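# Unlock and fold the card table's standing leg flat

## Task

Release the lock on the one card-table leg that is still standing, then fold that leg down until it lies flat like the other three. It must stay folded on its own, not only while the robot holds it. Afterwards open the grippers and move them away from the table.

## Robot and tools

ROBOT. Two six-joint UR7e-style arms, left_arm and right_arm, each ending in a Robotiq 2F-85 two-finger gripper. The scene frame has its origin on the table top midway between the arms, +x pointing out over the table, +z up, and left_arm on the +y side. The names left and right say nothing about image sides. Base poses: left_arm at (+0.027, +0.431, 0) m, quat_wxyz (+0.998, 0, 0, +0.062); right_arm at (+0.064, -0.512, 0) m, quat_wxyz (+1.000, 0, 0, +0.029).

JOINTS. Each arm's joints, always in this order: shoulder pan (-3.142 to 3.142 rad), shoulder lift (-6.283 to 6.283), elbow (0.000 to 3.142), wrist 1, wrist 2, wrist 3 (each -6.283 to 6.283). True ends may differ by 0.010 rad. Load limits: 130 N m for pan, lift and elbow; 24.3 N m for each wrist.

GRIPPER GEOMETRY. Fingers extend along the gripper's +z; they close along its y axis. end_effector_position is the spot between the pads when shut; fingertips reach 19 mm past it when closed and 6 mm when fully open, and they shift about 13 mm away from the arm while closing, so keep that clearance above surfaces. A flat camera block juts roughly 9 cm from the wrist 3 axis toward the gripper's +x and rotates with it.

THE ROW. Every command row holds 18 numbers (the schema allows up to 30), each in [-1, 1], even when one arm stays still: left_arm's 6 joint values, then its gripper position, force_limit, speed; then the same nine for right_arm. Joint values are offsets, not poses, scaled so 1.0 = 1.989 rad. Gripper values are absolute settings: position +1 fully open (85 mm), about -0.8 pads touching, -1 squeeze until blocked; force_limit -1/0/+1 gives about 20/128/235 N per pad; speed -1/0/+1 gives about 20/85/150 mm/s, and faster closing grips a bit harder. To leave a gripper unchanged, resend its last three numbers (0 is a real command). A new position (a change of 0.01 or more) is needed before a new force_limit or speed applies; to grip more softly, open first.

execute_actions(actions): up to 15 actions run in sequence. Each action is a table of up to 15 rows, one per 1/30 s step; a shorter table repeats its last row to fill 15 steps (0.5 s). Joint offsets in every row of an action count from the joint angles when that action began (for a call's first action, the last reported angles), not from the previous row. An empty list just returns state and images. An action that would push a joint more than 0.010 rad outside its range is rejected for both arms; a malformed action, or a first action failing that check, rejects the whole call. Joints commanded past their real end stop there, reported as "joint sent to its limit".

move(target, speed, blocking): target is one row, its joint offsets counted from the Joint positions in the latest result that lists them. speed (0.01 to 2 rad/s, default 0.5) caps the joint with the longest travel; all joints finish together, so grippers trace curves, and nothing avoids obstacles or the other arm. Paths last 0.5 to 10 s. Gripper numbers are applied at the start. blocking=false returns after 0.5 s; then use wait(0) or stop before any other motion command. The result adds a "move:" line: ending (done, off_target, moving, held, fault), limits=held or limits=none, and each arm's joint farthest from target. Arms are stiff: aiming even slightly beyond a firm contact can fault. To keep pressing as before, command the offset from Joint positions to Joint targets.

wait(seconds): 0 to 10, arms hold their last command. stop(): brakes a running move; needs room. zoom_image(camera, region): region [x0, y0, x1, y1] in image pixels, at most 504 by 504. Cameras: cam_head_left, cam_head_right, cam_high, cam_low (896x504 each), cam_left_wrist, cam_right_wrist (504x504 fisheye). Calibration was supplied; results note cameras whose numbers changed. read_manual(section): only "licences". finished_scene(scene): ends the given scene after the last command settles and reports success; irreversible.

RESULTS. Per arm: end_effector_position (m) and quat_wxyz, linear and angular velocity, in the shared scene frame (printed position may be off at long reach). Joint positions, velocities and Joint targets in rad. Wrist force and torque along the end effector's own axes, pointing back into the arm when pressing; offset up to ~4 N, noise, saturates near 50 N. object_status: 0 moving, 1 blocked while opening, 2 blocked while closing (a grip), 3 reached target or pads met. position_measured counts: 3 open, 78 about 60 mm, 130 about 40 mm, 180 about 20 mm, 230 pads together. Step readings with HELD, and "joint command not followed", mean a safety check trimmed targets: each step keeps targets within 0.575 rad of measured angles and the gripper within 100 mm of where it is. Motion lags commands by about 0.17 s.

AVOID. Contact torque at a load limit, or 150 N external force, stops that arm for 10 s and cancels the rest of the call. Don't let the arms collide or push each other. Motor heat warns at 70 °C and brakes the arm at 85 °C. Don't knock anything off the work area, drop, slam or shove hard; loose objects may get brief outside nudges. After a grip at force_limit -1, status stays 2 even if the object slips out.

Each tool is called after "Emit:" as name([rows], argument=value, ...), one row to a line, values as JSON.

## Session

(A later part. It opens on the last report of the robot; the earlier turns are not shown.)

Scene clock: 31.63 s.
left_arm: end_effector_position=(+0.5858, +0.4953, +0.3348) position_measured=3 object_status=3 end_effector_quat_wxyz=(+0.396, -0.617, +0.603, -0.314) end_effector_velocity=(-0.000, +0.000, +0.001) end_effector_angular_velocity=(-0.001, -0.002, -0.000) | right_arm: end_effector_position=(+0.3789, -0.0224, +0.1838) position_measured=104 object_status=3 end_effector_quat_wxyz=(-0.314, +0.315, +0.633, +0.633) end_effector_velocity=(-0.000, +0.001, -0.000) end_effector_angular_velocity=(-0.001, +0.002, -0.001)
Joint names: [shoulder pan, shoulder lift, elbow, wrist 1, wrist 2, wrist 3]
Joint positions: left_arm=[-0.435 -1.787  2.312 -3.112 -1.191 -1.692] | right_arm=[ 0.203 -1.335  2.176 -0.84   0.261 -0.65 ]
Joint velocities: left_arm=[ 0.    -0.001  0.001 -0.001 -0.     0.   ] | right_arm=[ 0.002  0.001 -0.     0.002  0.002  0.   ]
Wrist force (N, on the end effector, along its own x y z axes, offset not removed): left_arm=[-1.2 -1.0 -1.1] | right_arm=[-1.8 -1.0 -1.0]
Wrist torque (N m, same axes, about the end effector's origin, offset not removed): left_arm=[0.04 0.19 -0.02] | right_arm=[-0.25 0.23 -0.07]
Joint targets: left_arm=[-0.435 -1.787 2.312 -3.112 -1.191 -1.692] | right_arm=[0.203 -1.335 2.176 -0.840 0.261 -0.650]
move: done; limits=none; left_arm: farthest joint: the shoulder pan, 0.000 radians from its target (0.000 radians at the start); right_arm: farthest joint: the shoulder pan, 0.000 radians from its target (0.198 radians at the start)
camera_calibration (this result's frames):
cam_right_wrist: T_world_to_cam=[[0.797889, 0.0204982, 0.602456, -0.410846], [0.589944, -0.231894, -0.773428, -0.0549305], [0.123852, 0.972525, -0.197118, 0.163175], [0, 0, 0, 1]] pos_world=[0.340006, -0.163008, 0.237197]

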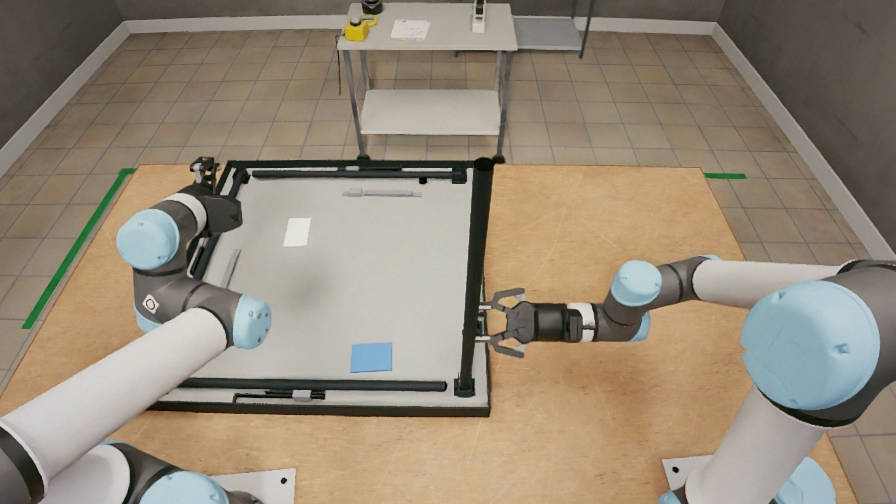

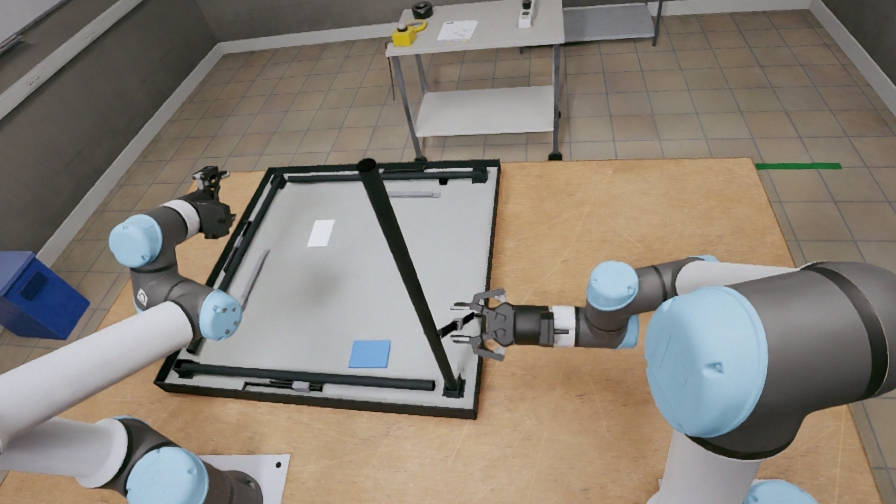

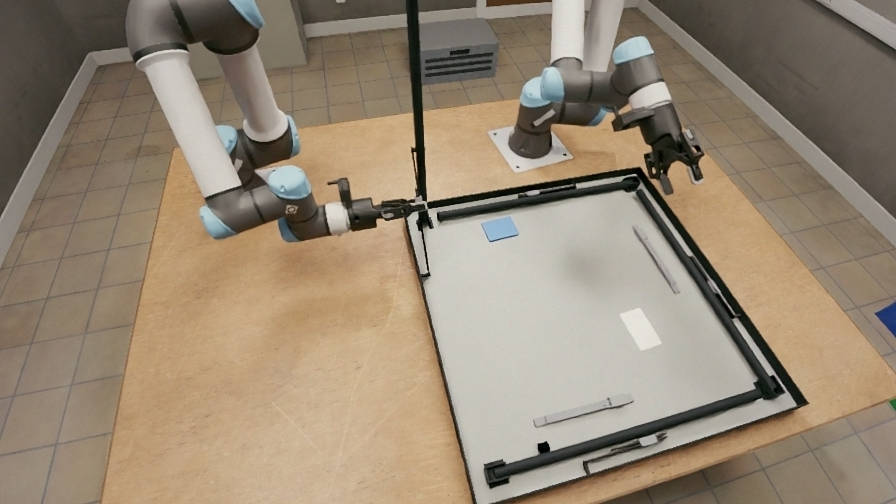

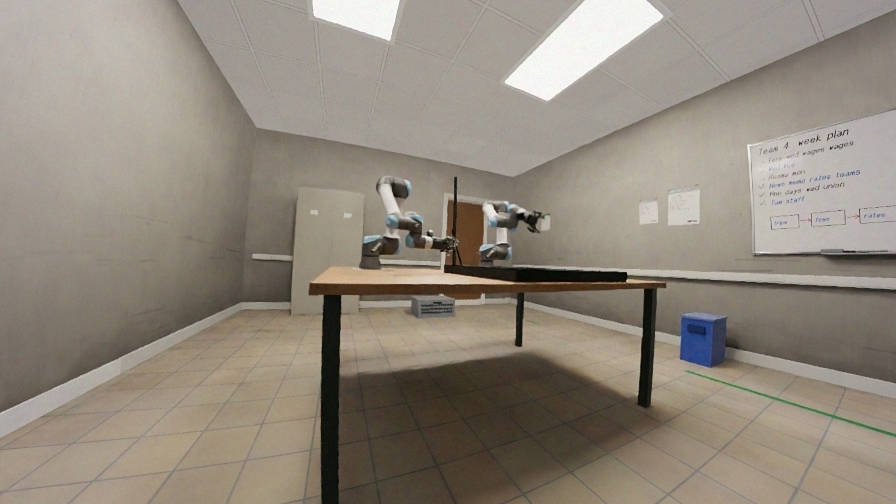

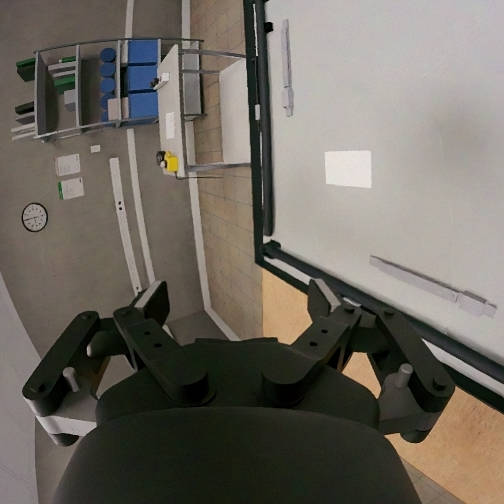

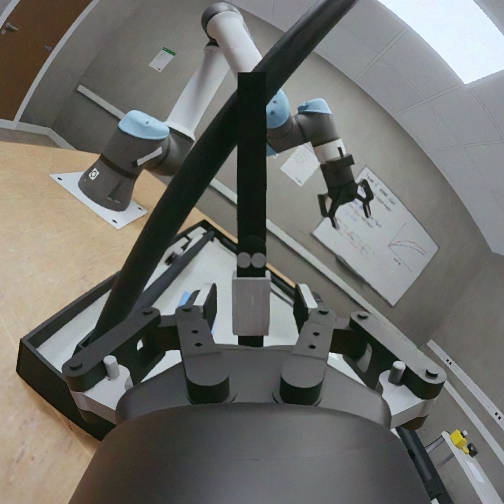

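Emit:
move(target=[0,0,0,0,0,0,1,0,0,0.0009,0,0.0036,-0.0036,0.0009,0,-1,-0.6,-0.7])

Emit:
move(target=[0,0,0,0,0,0,1,0,0,-0.0065,0.0407,-0.0107,-0.03,-0.0065,0,-1,-0.6,-0.7], speed=0.08)

Scene clock: 37.23 s.
left_arm: end_effector_position=(+0.5858, +0.4953, +0.3348) position_measured=3 object_status=3 end_effector_quat_wxyz=(+0.396, -0.617, +0.603, -0.314) end_effector_velocity=(+0.000, +0.000, +0.001) end_effector_angular_velocity=(+0.000, -0.002, +0.001) | right_arm: end_effector_position=(+0.3766, -0.0224, +0.1819) position_measured=178 object_status=0 end_effector_quat_wxyz=(-0.314, +0.315, +0.633, +0.634) end_effector_velocity=(-0.000, +0.000, -0.000) end_effector_angular_velocity=(+0.000, -0.001, +0.001)
Joint names: [shoulder pan, shoulder lift, elbow, wrist 1, wrist 2, wrist 3]
Joint positions: left_arm=[-0.435 -1.787  2.312 -3.112 -1.191 -1.692] | right_arm=[ 0.205 -1.335  2.183 -0.848  0.263 -0.65 ]
Joint velocities: left_arm=[ 0.    -0.001 -0.001 -0.     0.001 -0.   ] | right_arm=[ 0.     0.     0.    -0.001 -0.001  0.   ]
Wrist force (N, on the end effector, along its own x y z axes, offset not removed): left_arm=[-0.7 0.8 -0.8] | right_arm=[0.6 14.9 -3.3]
Wrist torque (N m, same axes, about the end effector's origin, offset not removed): left_arm=[0.20 0.00 0.04] | right_arm=[0.15 0.01 -0.32]
Joint targets: left_arm=[-0.435 -1.787 2.312 -3.112 -1.191 -1.692] | right_arm=[0.205 -1.335 2.183 -0.847 0.263 -0.650]
move: done; limits=none; left_arm: farthest joint: the shoulder pan, 0.000 radians from its target (0.000 radians at the start); right_arm: farthest joint: the wrist 2, 0.001 radians from its target (0.001 radians at the start)
camera_calibration (this result's frames):
cam_right_wrist: T_world_to_cam=[[0.797787, 0.0201653, 0.602602, -0.407906], [0.589997, -0.232073, -0.773334, -0.0550441], [0.124253, 0.972489, -0.197042, 0.162905], [0, 0, 0, 1]] pos_world=[0.337656, -0.162972, 0.235336]

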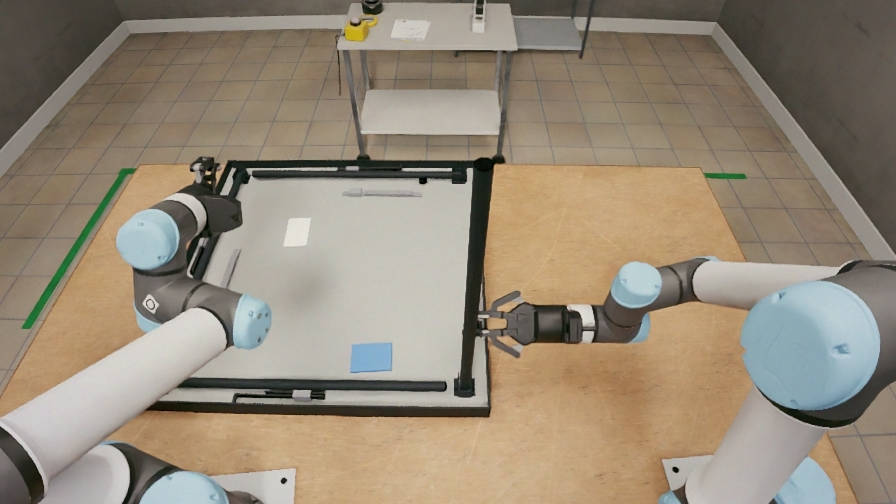

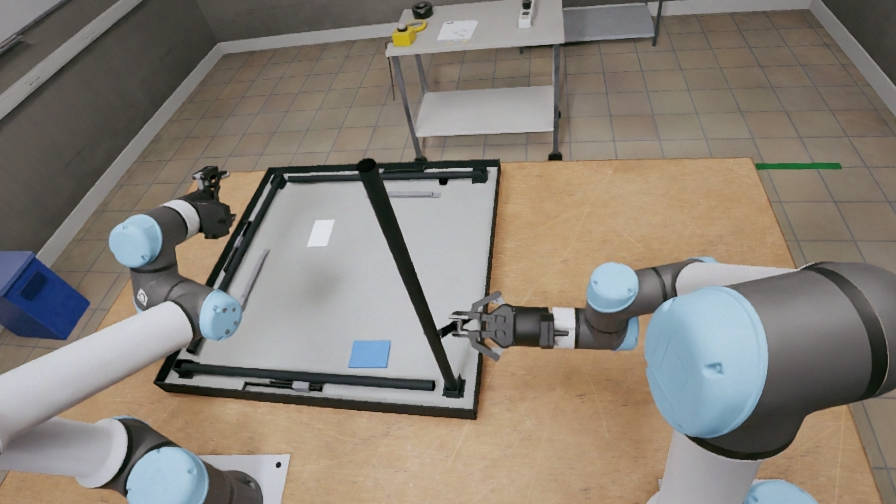

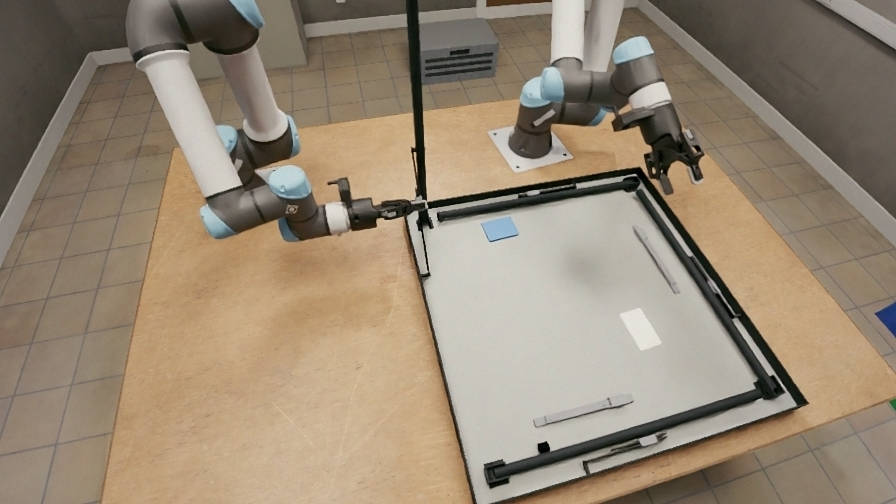

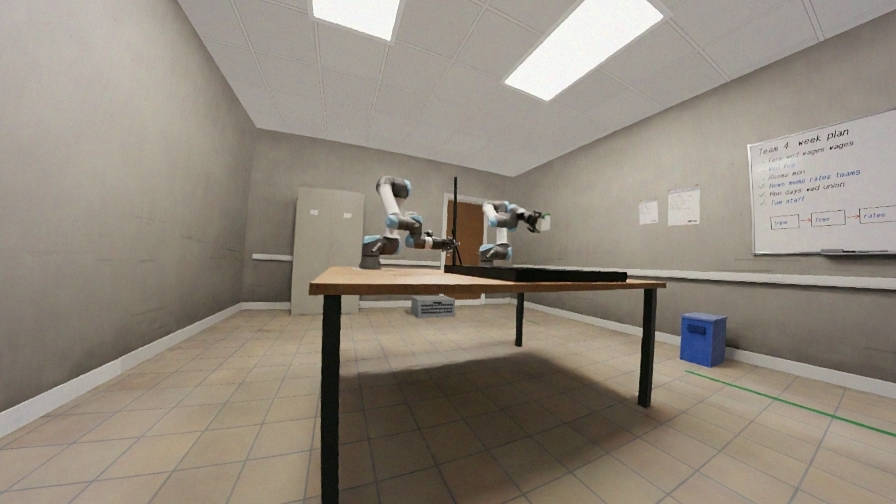

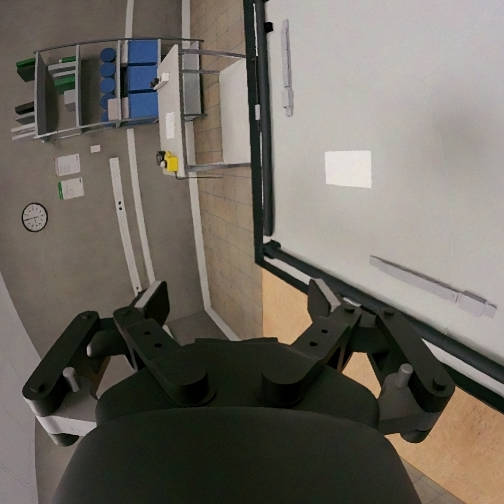

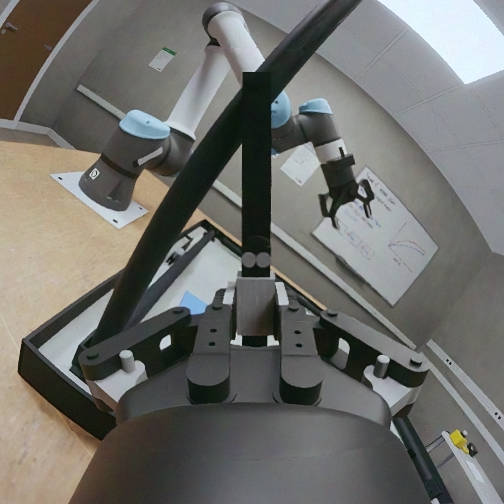

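Scene clock: 38.60 s.
left_arm: end_effector_position=(+0.5858, +0.4953, +0.3348) position_measured=3 object_status=3 end_effector_quat_wxyz=(+0.396, -0.617, +0.603, -0.314) end_effector_velocity=(-0.000, +0.001, +0.000) end_effector_angular_velocity=(+0.001, -0.001, +0.002) | right_arm: end_effector_position=(+0.3940, -0.0227, +0.1576) position_measured=178 object_status=2 end_effector_quat_wxyz=(-0.314, +0.315, +0.633, +0.634) end_effector_velocity=(+0.001, -0.001, -0.000) end_effector_angular_velocity=(-0.000, +0.000, -0.000)
Joint names: [shoulder pan, shoulder lift, elbow, wrist 1, wrist 2, wrist 3]
Joint positions: left_arm=[-0.435 -1.787  2.312 -3.112 -1.191 -1.692] | right_arm=[ 0.192 -1.254  2.162 -0.907  0.25  -0.65 ]
Joint velocities: left_arm=[ 0.    -0.     0.     0.     0.002 -0.   ] | right_arm=[-0.002  0.001 -0.001 -0.    -0.002 -0.   ]
Wrist force (N, on the end effector, along its own x y z axes, offset not removed): left_arm=[0.2 1.0 -0.9] | right_arm=[-0.6 18.5 10.7]
Wrist torque (N m, same axes, about the end effector's origin, offset not removed): left_arm=[0.39 -0.14 -0.03] | right_arm=[-0.07 0.23 -0.31]
Joint targets: left_arm=[-0.435 -1.787 2.312 -3.112 -1.191 -1.692] | right_arm=[0.192 -1.254 2.162 -0.907 0.250 -0.650]
move: done; limits=none; left_arm: farthest joint: the shoulder pan, 0.000 radians from its target (0.000 radians at the start); right_arm: farthest joint: the wrist 1, 0.001 radians from its target (0.060 radians at the start)
camera_calibration (this result's frames):
cam_left_wrist: T_world_to_cam=[[-0.52392, 0.0432593, -0.850668, 0.566473], [-0.310469, 0.920303, 0.238016, -0.327002], [0.793168, 0.388808, -0.468735, -0.350284], [0, 0, 0, 1]] pos_world=[0.473097, 0.412629, 0.395522]
cam_right_wrist: T_world_to_cam=[[0.797796, 0.0201952, 0.602589, -0.407161], [0.589994, -0.232049, -0.773344, -0.0841753], [0.124212, 0.972494, -0.197043, 0.156286], [0, 0, 0, 1]] pos_world=[0.355082, -0.163297, 0.211049]

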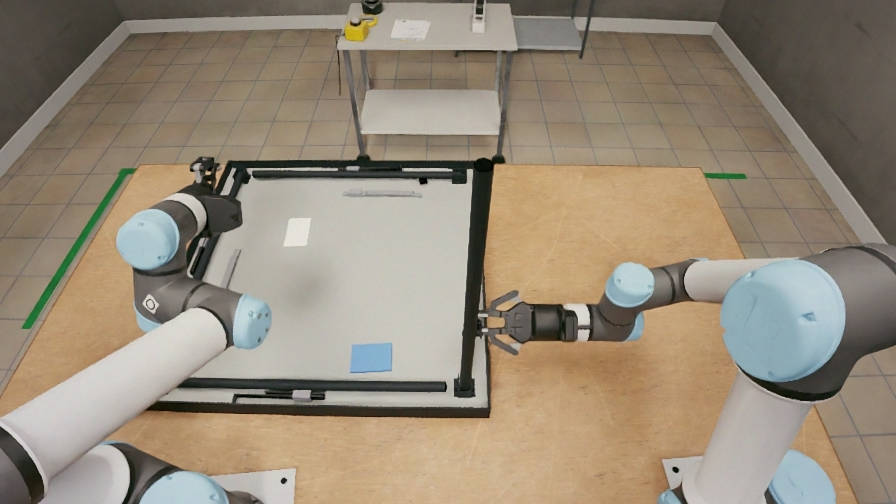

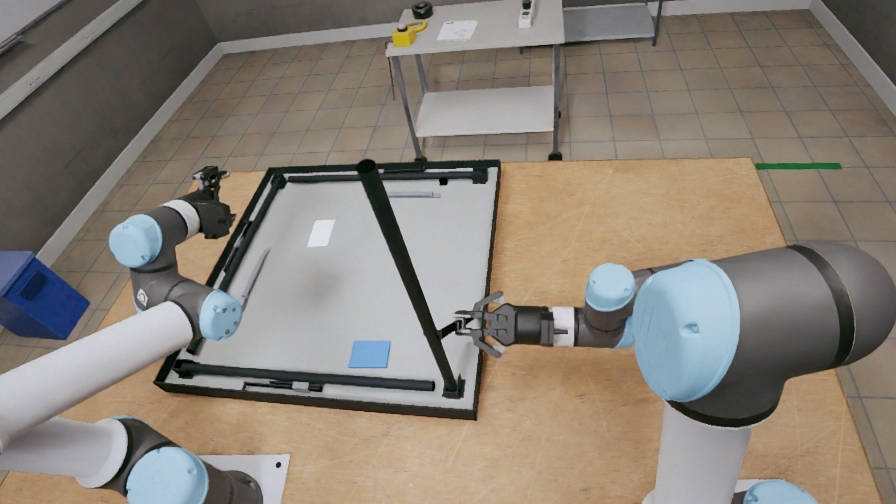

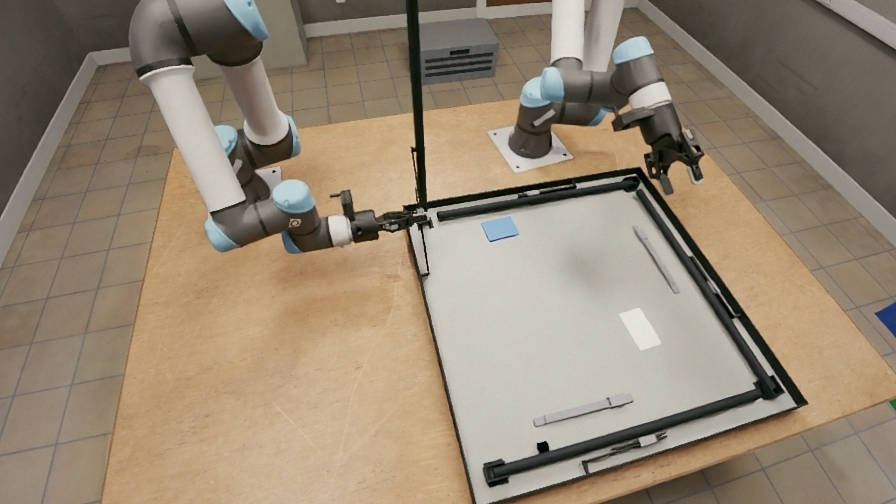

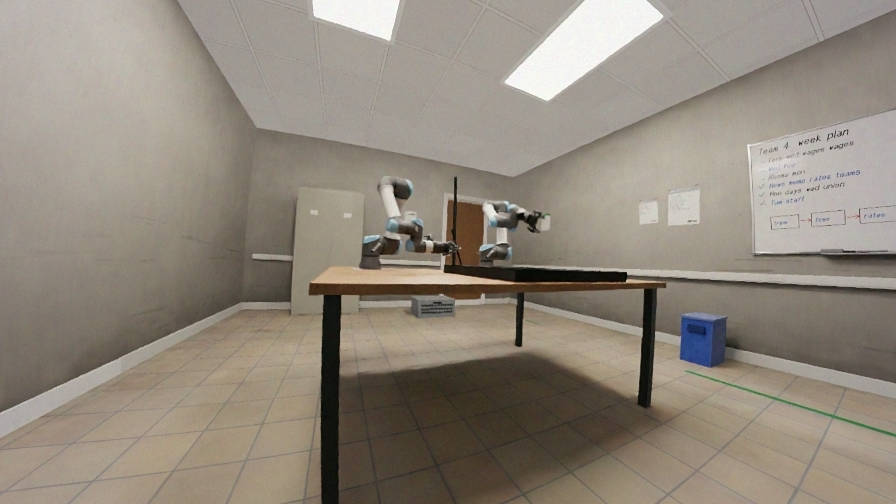

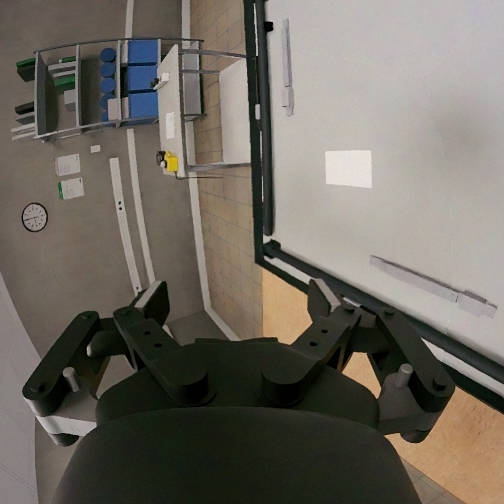

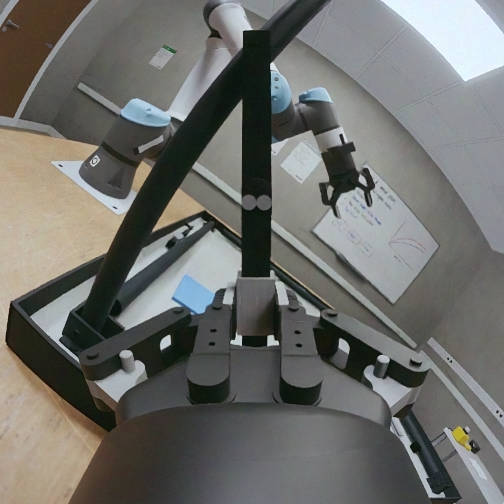

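Emit:
move(target=[0,0,0,0,0,0,1,0,0,-0.006,0.0032,-0.0372,0.034,-0.006,0.09,-1,-0.6,-0.7], speed=0.15)

Scene clock: 42.87 s.
left_arm: end_effector_position=(+0.5858, +0.4953, +0.3348) position_measured=3 object_status=3 end_effector_quat_wxyz=(+0.396, -0.617, +0.603, -0.314) end_effector_velocity=(-0.000, -0.000, +0.000) end_effector_angular_velocity=(-0.000, -0.000, -0.000) | right_arm: end_effector_position=(+0.4189, -0.0212, +0.1738) position_measured=178 object_status=2 end_effector_quat_wxyz=(-0.369, +0.370, +0.603, +0.603) end_effector_velocity=(-0.000, -0.000, +0.000) end_effector_angular_velocity=(-0.000, +0.002, +0.000)
Joint names: [shoulder pan, shoulder lift, elbow, wrist 1, wrist 2, wrist 3]
Joint positions: left_arm=[-0.435 -1.787  2.312 -3.112 -1.191 -1.692] | right_arm=[ 0.18  -1.248  2.088 -0.84   0.239 -0.471]
Joint velocities: left_arm=[ 0.    -0.001 -0.     0.    -0.001  0.   ] | right_arm=[ 0.    -0.     0.     0.001 -0.     0.001]
Wrist force (N, on the end effector, along its own x y z axes, offset not removed): left_arm=[-0.2 0.7 -0.4] | right_arm=[-0.8 -5.1 -14.3]
Wrist torque (N m, same axes, about the end effector's origin, offset not removed): left_arm=[0.22 -0.07 0.01] | right_arm=[-0.08 -0.21 0.71]
Joint targets: left_arm=[-0.435 -1.787 2.312 -3.112 -1.191 -1.692] | right_arm=[0.180 -1.248 2.088 -0.839 0.239 -0.471]
move: done; limits=none; left_arm: farthest joint: the shoulder pan, 0.000 radians from its target (0.000 radians at the start); right_arm: farthest joint: the shoulder pan, 0.000 radians from its target (0.012 radians at the start)
camera_calibration (this result's frames):
cam_left_wrist: T_world_to_cam=[[-0.52392, 0.0432593, -0.850668, 0.566473], [-0.310469, 0.920303, 0.238016, -0.327002], [0.793168, 0.388808, -0.468735, -0.350284], [0, 0, 0, 1]] pos_world=[0.473097, 0.412629, 0.395522]
cam_right_wrist: T_world_to_cam=[[0.892289, 0.020049, 0.45102, -0.450013], [0.442962, -0.231867, -0.866039, -0.00830298], [0.0872134, 0.972541, -0.215773, 0.173742], [0, 0, 0, 1]] pos_world=[0.390066, -0.161874, 0.233263]

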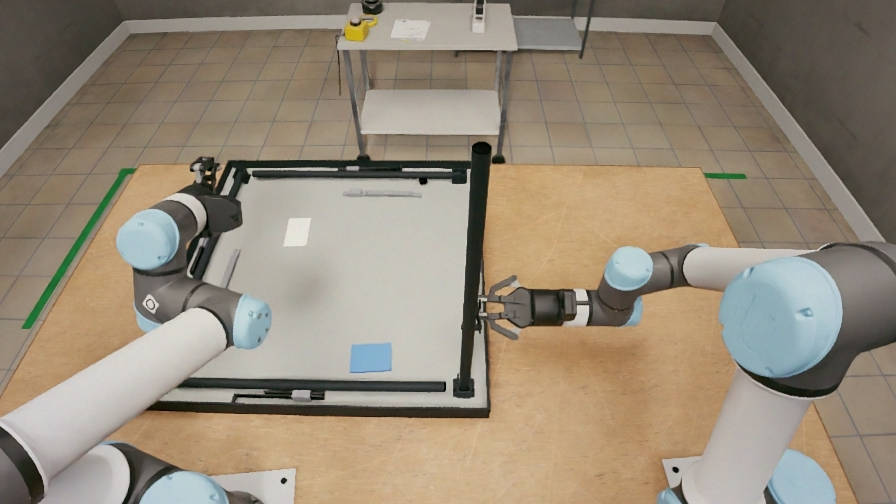

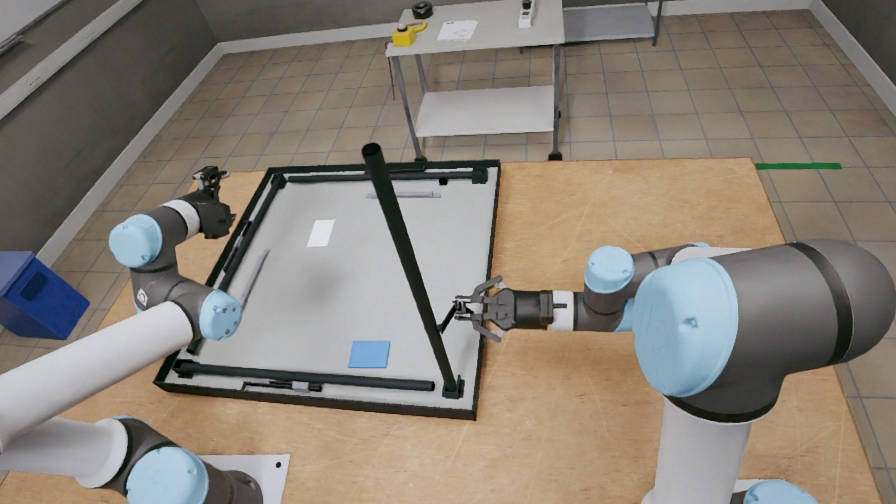

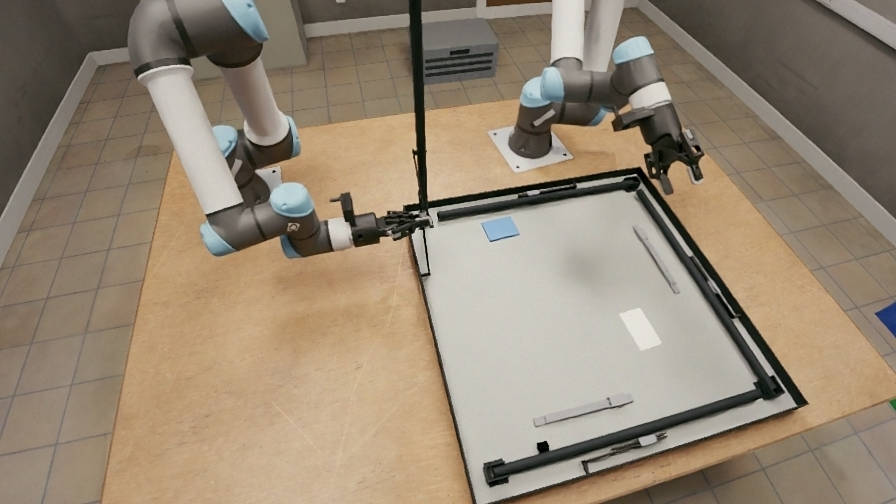

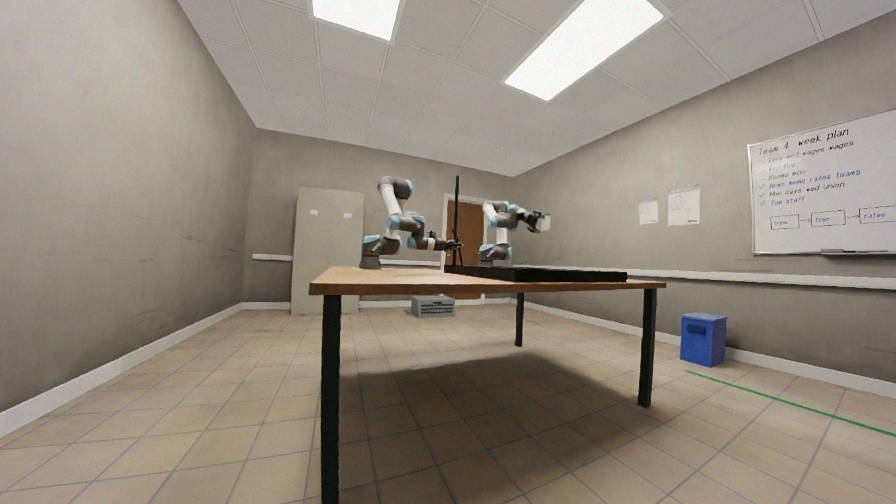

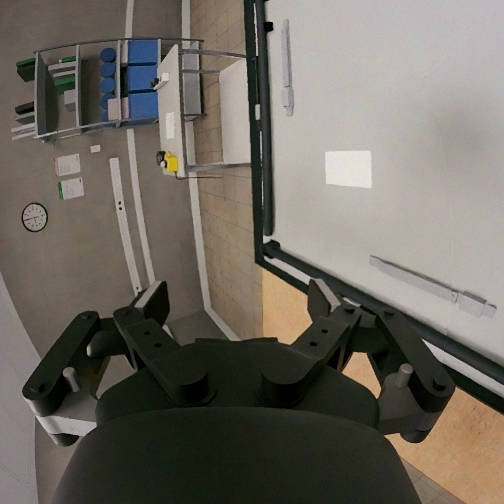

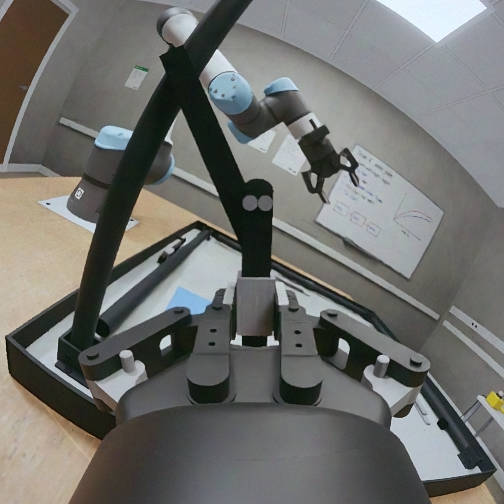

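Emit:
move(target=[0,0,0,0,0,0,1,0,0,-0.0179,0.0375,-0.0827,0.0452,-0.0179,0.237,-1,-0.6,-0.7], speed=0.25)

Scene clock: 49.60 s.
left_arm: end_effector_position=(+0.5858, +0.4953, +0.3348) position_measured=3 object_status=3 end_effector_quat_wxyz=(+0.396, -0.617, +0.603, -0.314) end_effector_velocity=(-0.000, -0.000, -0.000) end_effector_angular_velocity=(+0.000, +0.000, -0.000) | right_arm: end_effector_position=(+0.4803, -0.0230, +0.1873) position_measured=178 object_status=2 end_effector_quat_wxyz=(+0.500, -0.500, -0.500, -0.500) end_effector_velocity=(-0.000, +0.000, -0.000) end_effector_angular_velocity=(+0.000, +0.001, +0.000)
Joint names: [shoulder pan, shoulder lift, elbow, wrist 1, wrist 2, wrist 3]
Joint positions: left_arm=[-0.435 -1.787  2.312 -3.112 -1.191 -1.692] | right_arm=[ 0.145 -1.173  1.923 -0.75   0.203  0.   ]
Joint velocities: left_arm=[-0. -0.  0.  0.  0. -0.] | right_arm=[ 0.001 -0.     0.001 -0.001  0.001  0.001]
Wrist force (N, on the end effector, along its own x y z axes, offset not removed): left_arm=[0.1 0.6 -1.1] | right_arm=[-1.8 13.0 11.3]
Wrist torque (N m, same axes, about the end effector's origin, offset not removed): left_arm=[0.28 -0.13 -0.03] | right_arm=[0.01 0.15 -1.57]
Joint targets: left_arm=[-0.435 -1.787 2.312 -3.112 -1.191 -1.692] | right_arm=[0.145 -1.173 1.923 -0.750 0.203 0.000]
move: done; limits=none; left_arm: farthest joint: the shoulder pan, 0.000 radians from its target (0.000 radians at the start); right_arm: farthest joint: the shoulder pan, 0.000 radians from its target (0.036 radians at the start)
camera_calibration (this result's frames):
cam_left_wrist: T_world_to_cam=[[-0.523921, 0.0432594, -0.850668, 0.566473], [-0.310469, 0.920303, 0.238017, -0.327002], [0.793168, 0.388808, -0.468735, -0.350284], [0, 0, 0, 1]] pos_world=[0.473097, 0.412629, 0.395522]
cam_right_wrist: T_world_to_cam=[[0.999798, 0.0198649, -0.00317533, -0.477416], [0.00150567, -0.231292, -0.972883, 0.207853], [-0.0200606, 0.972681, -0.231276, 0.227453], [0, 0, 0, 1]] pos_world=[0.481569, -0.16368, 0.253305]

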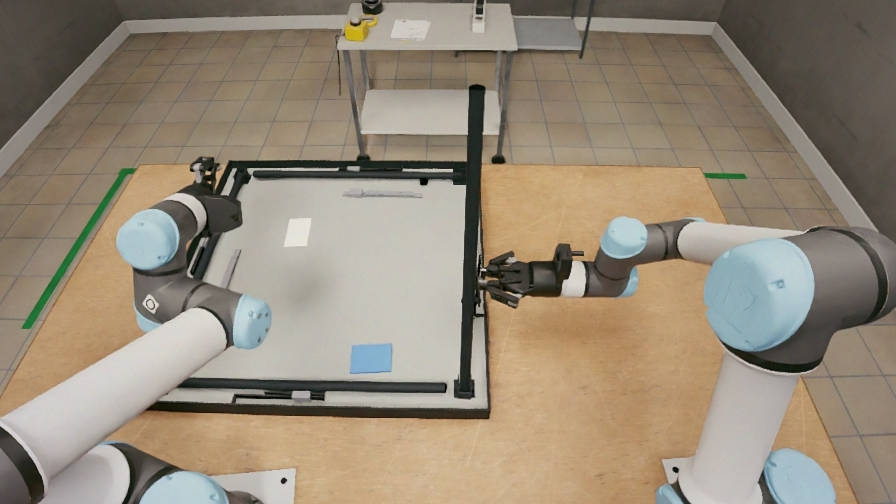

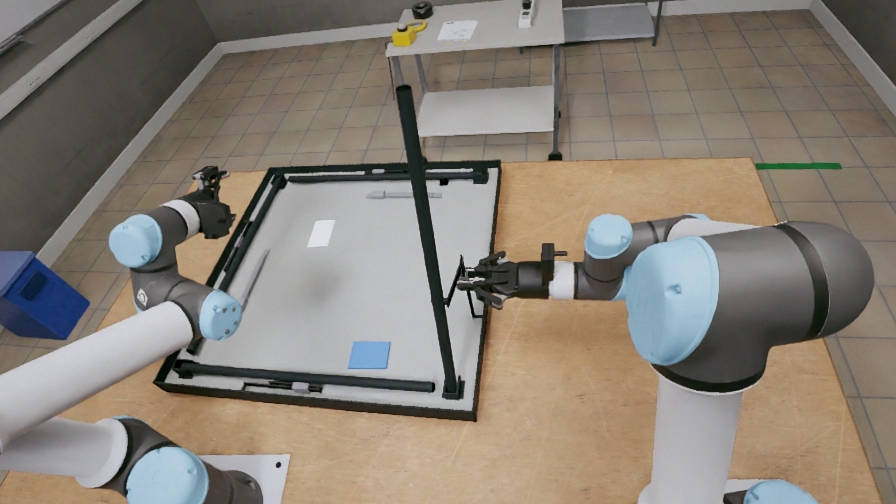

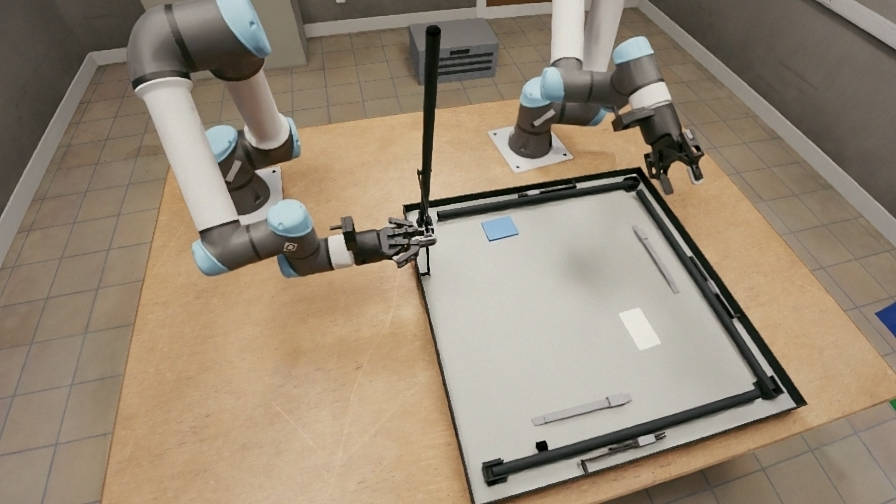

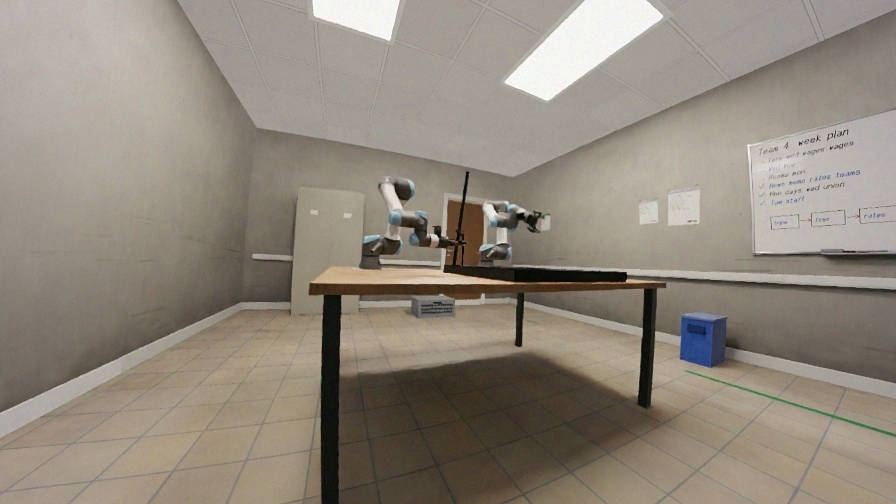

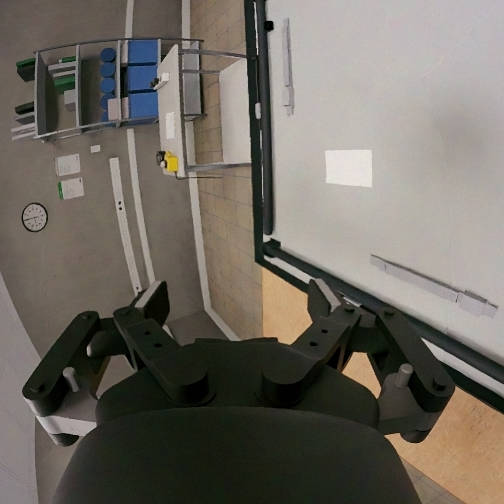

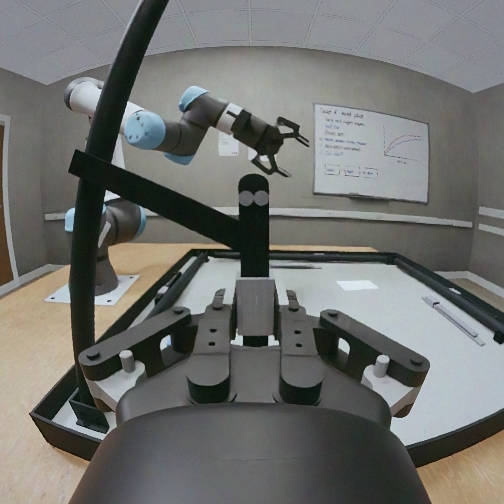

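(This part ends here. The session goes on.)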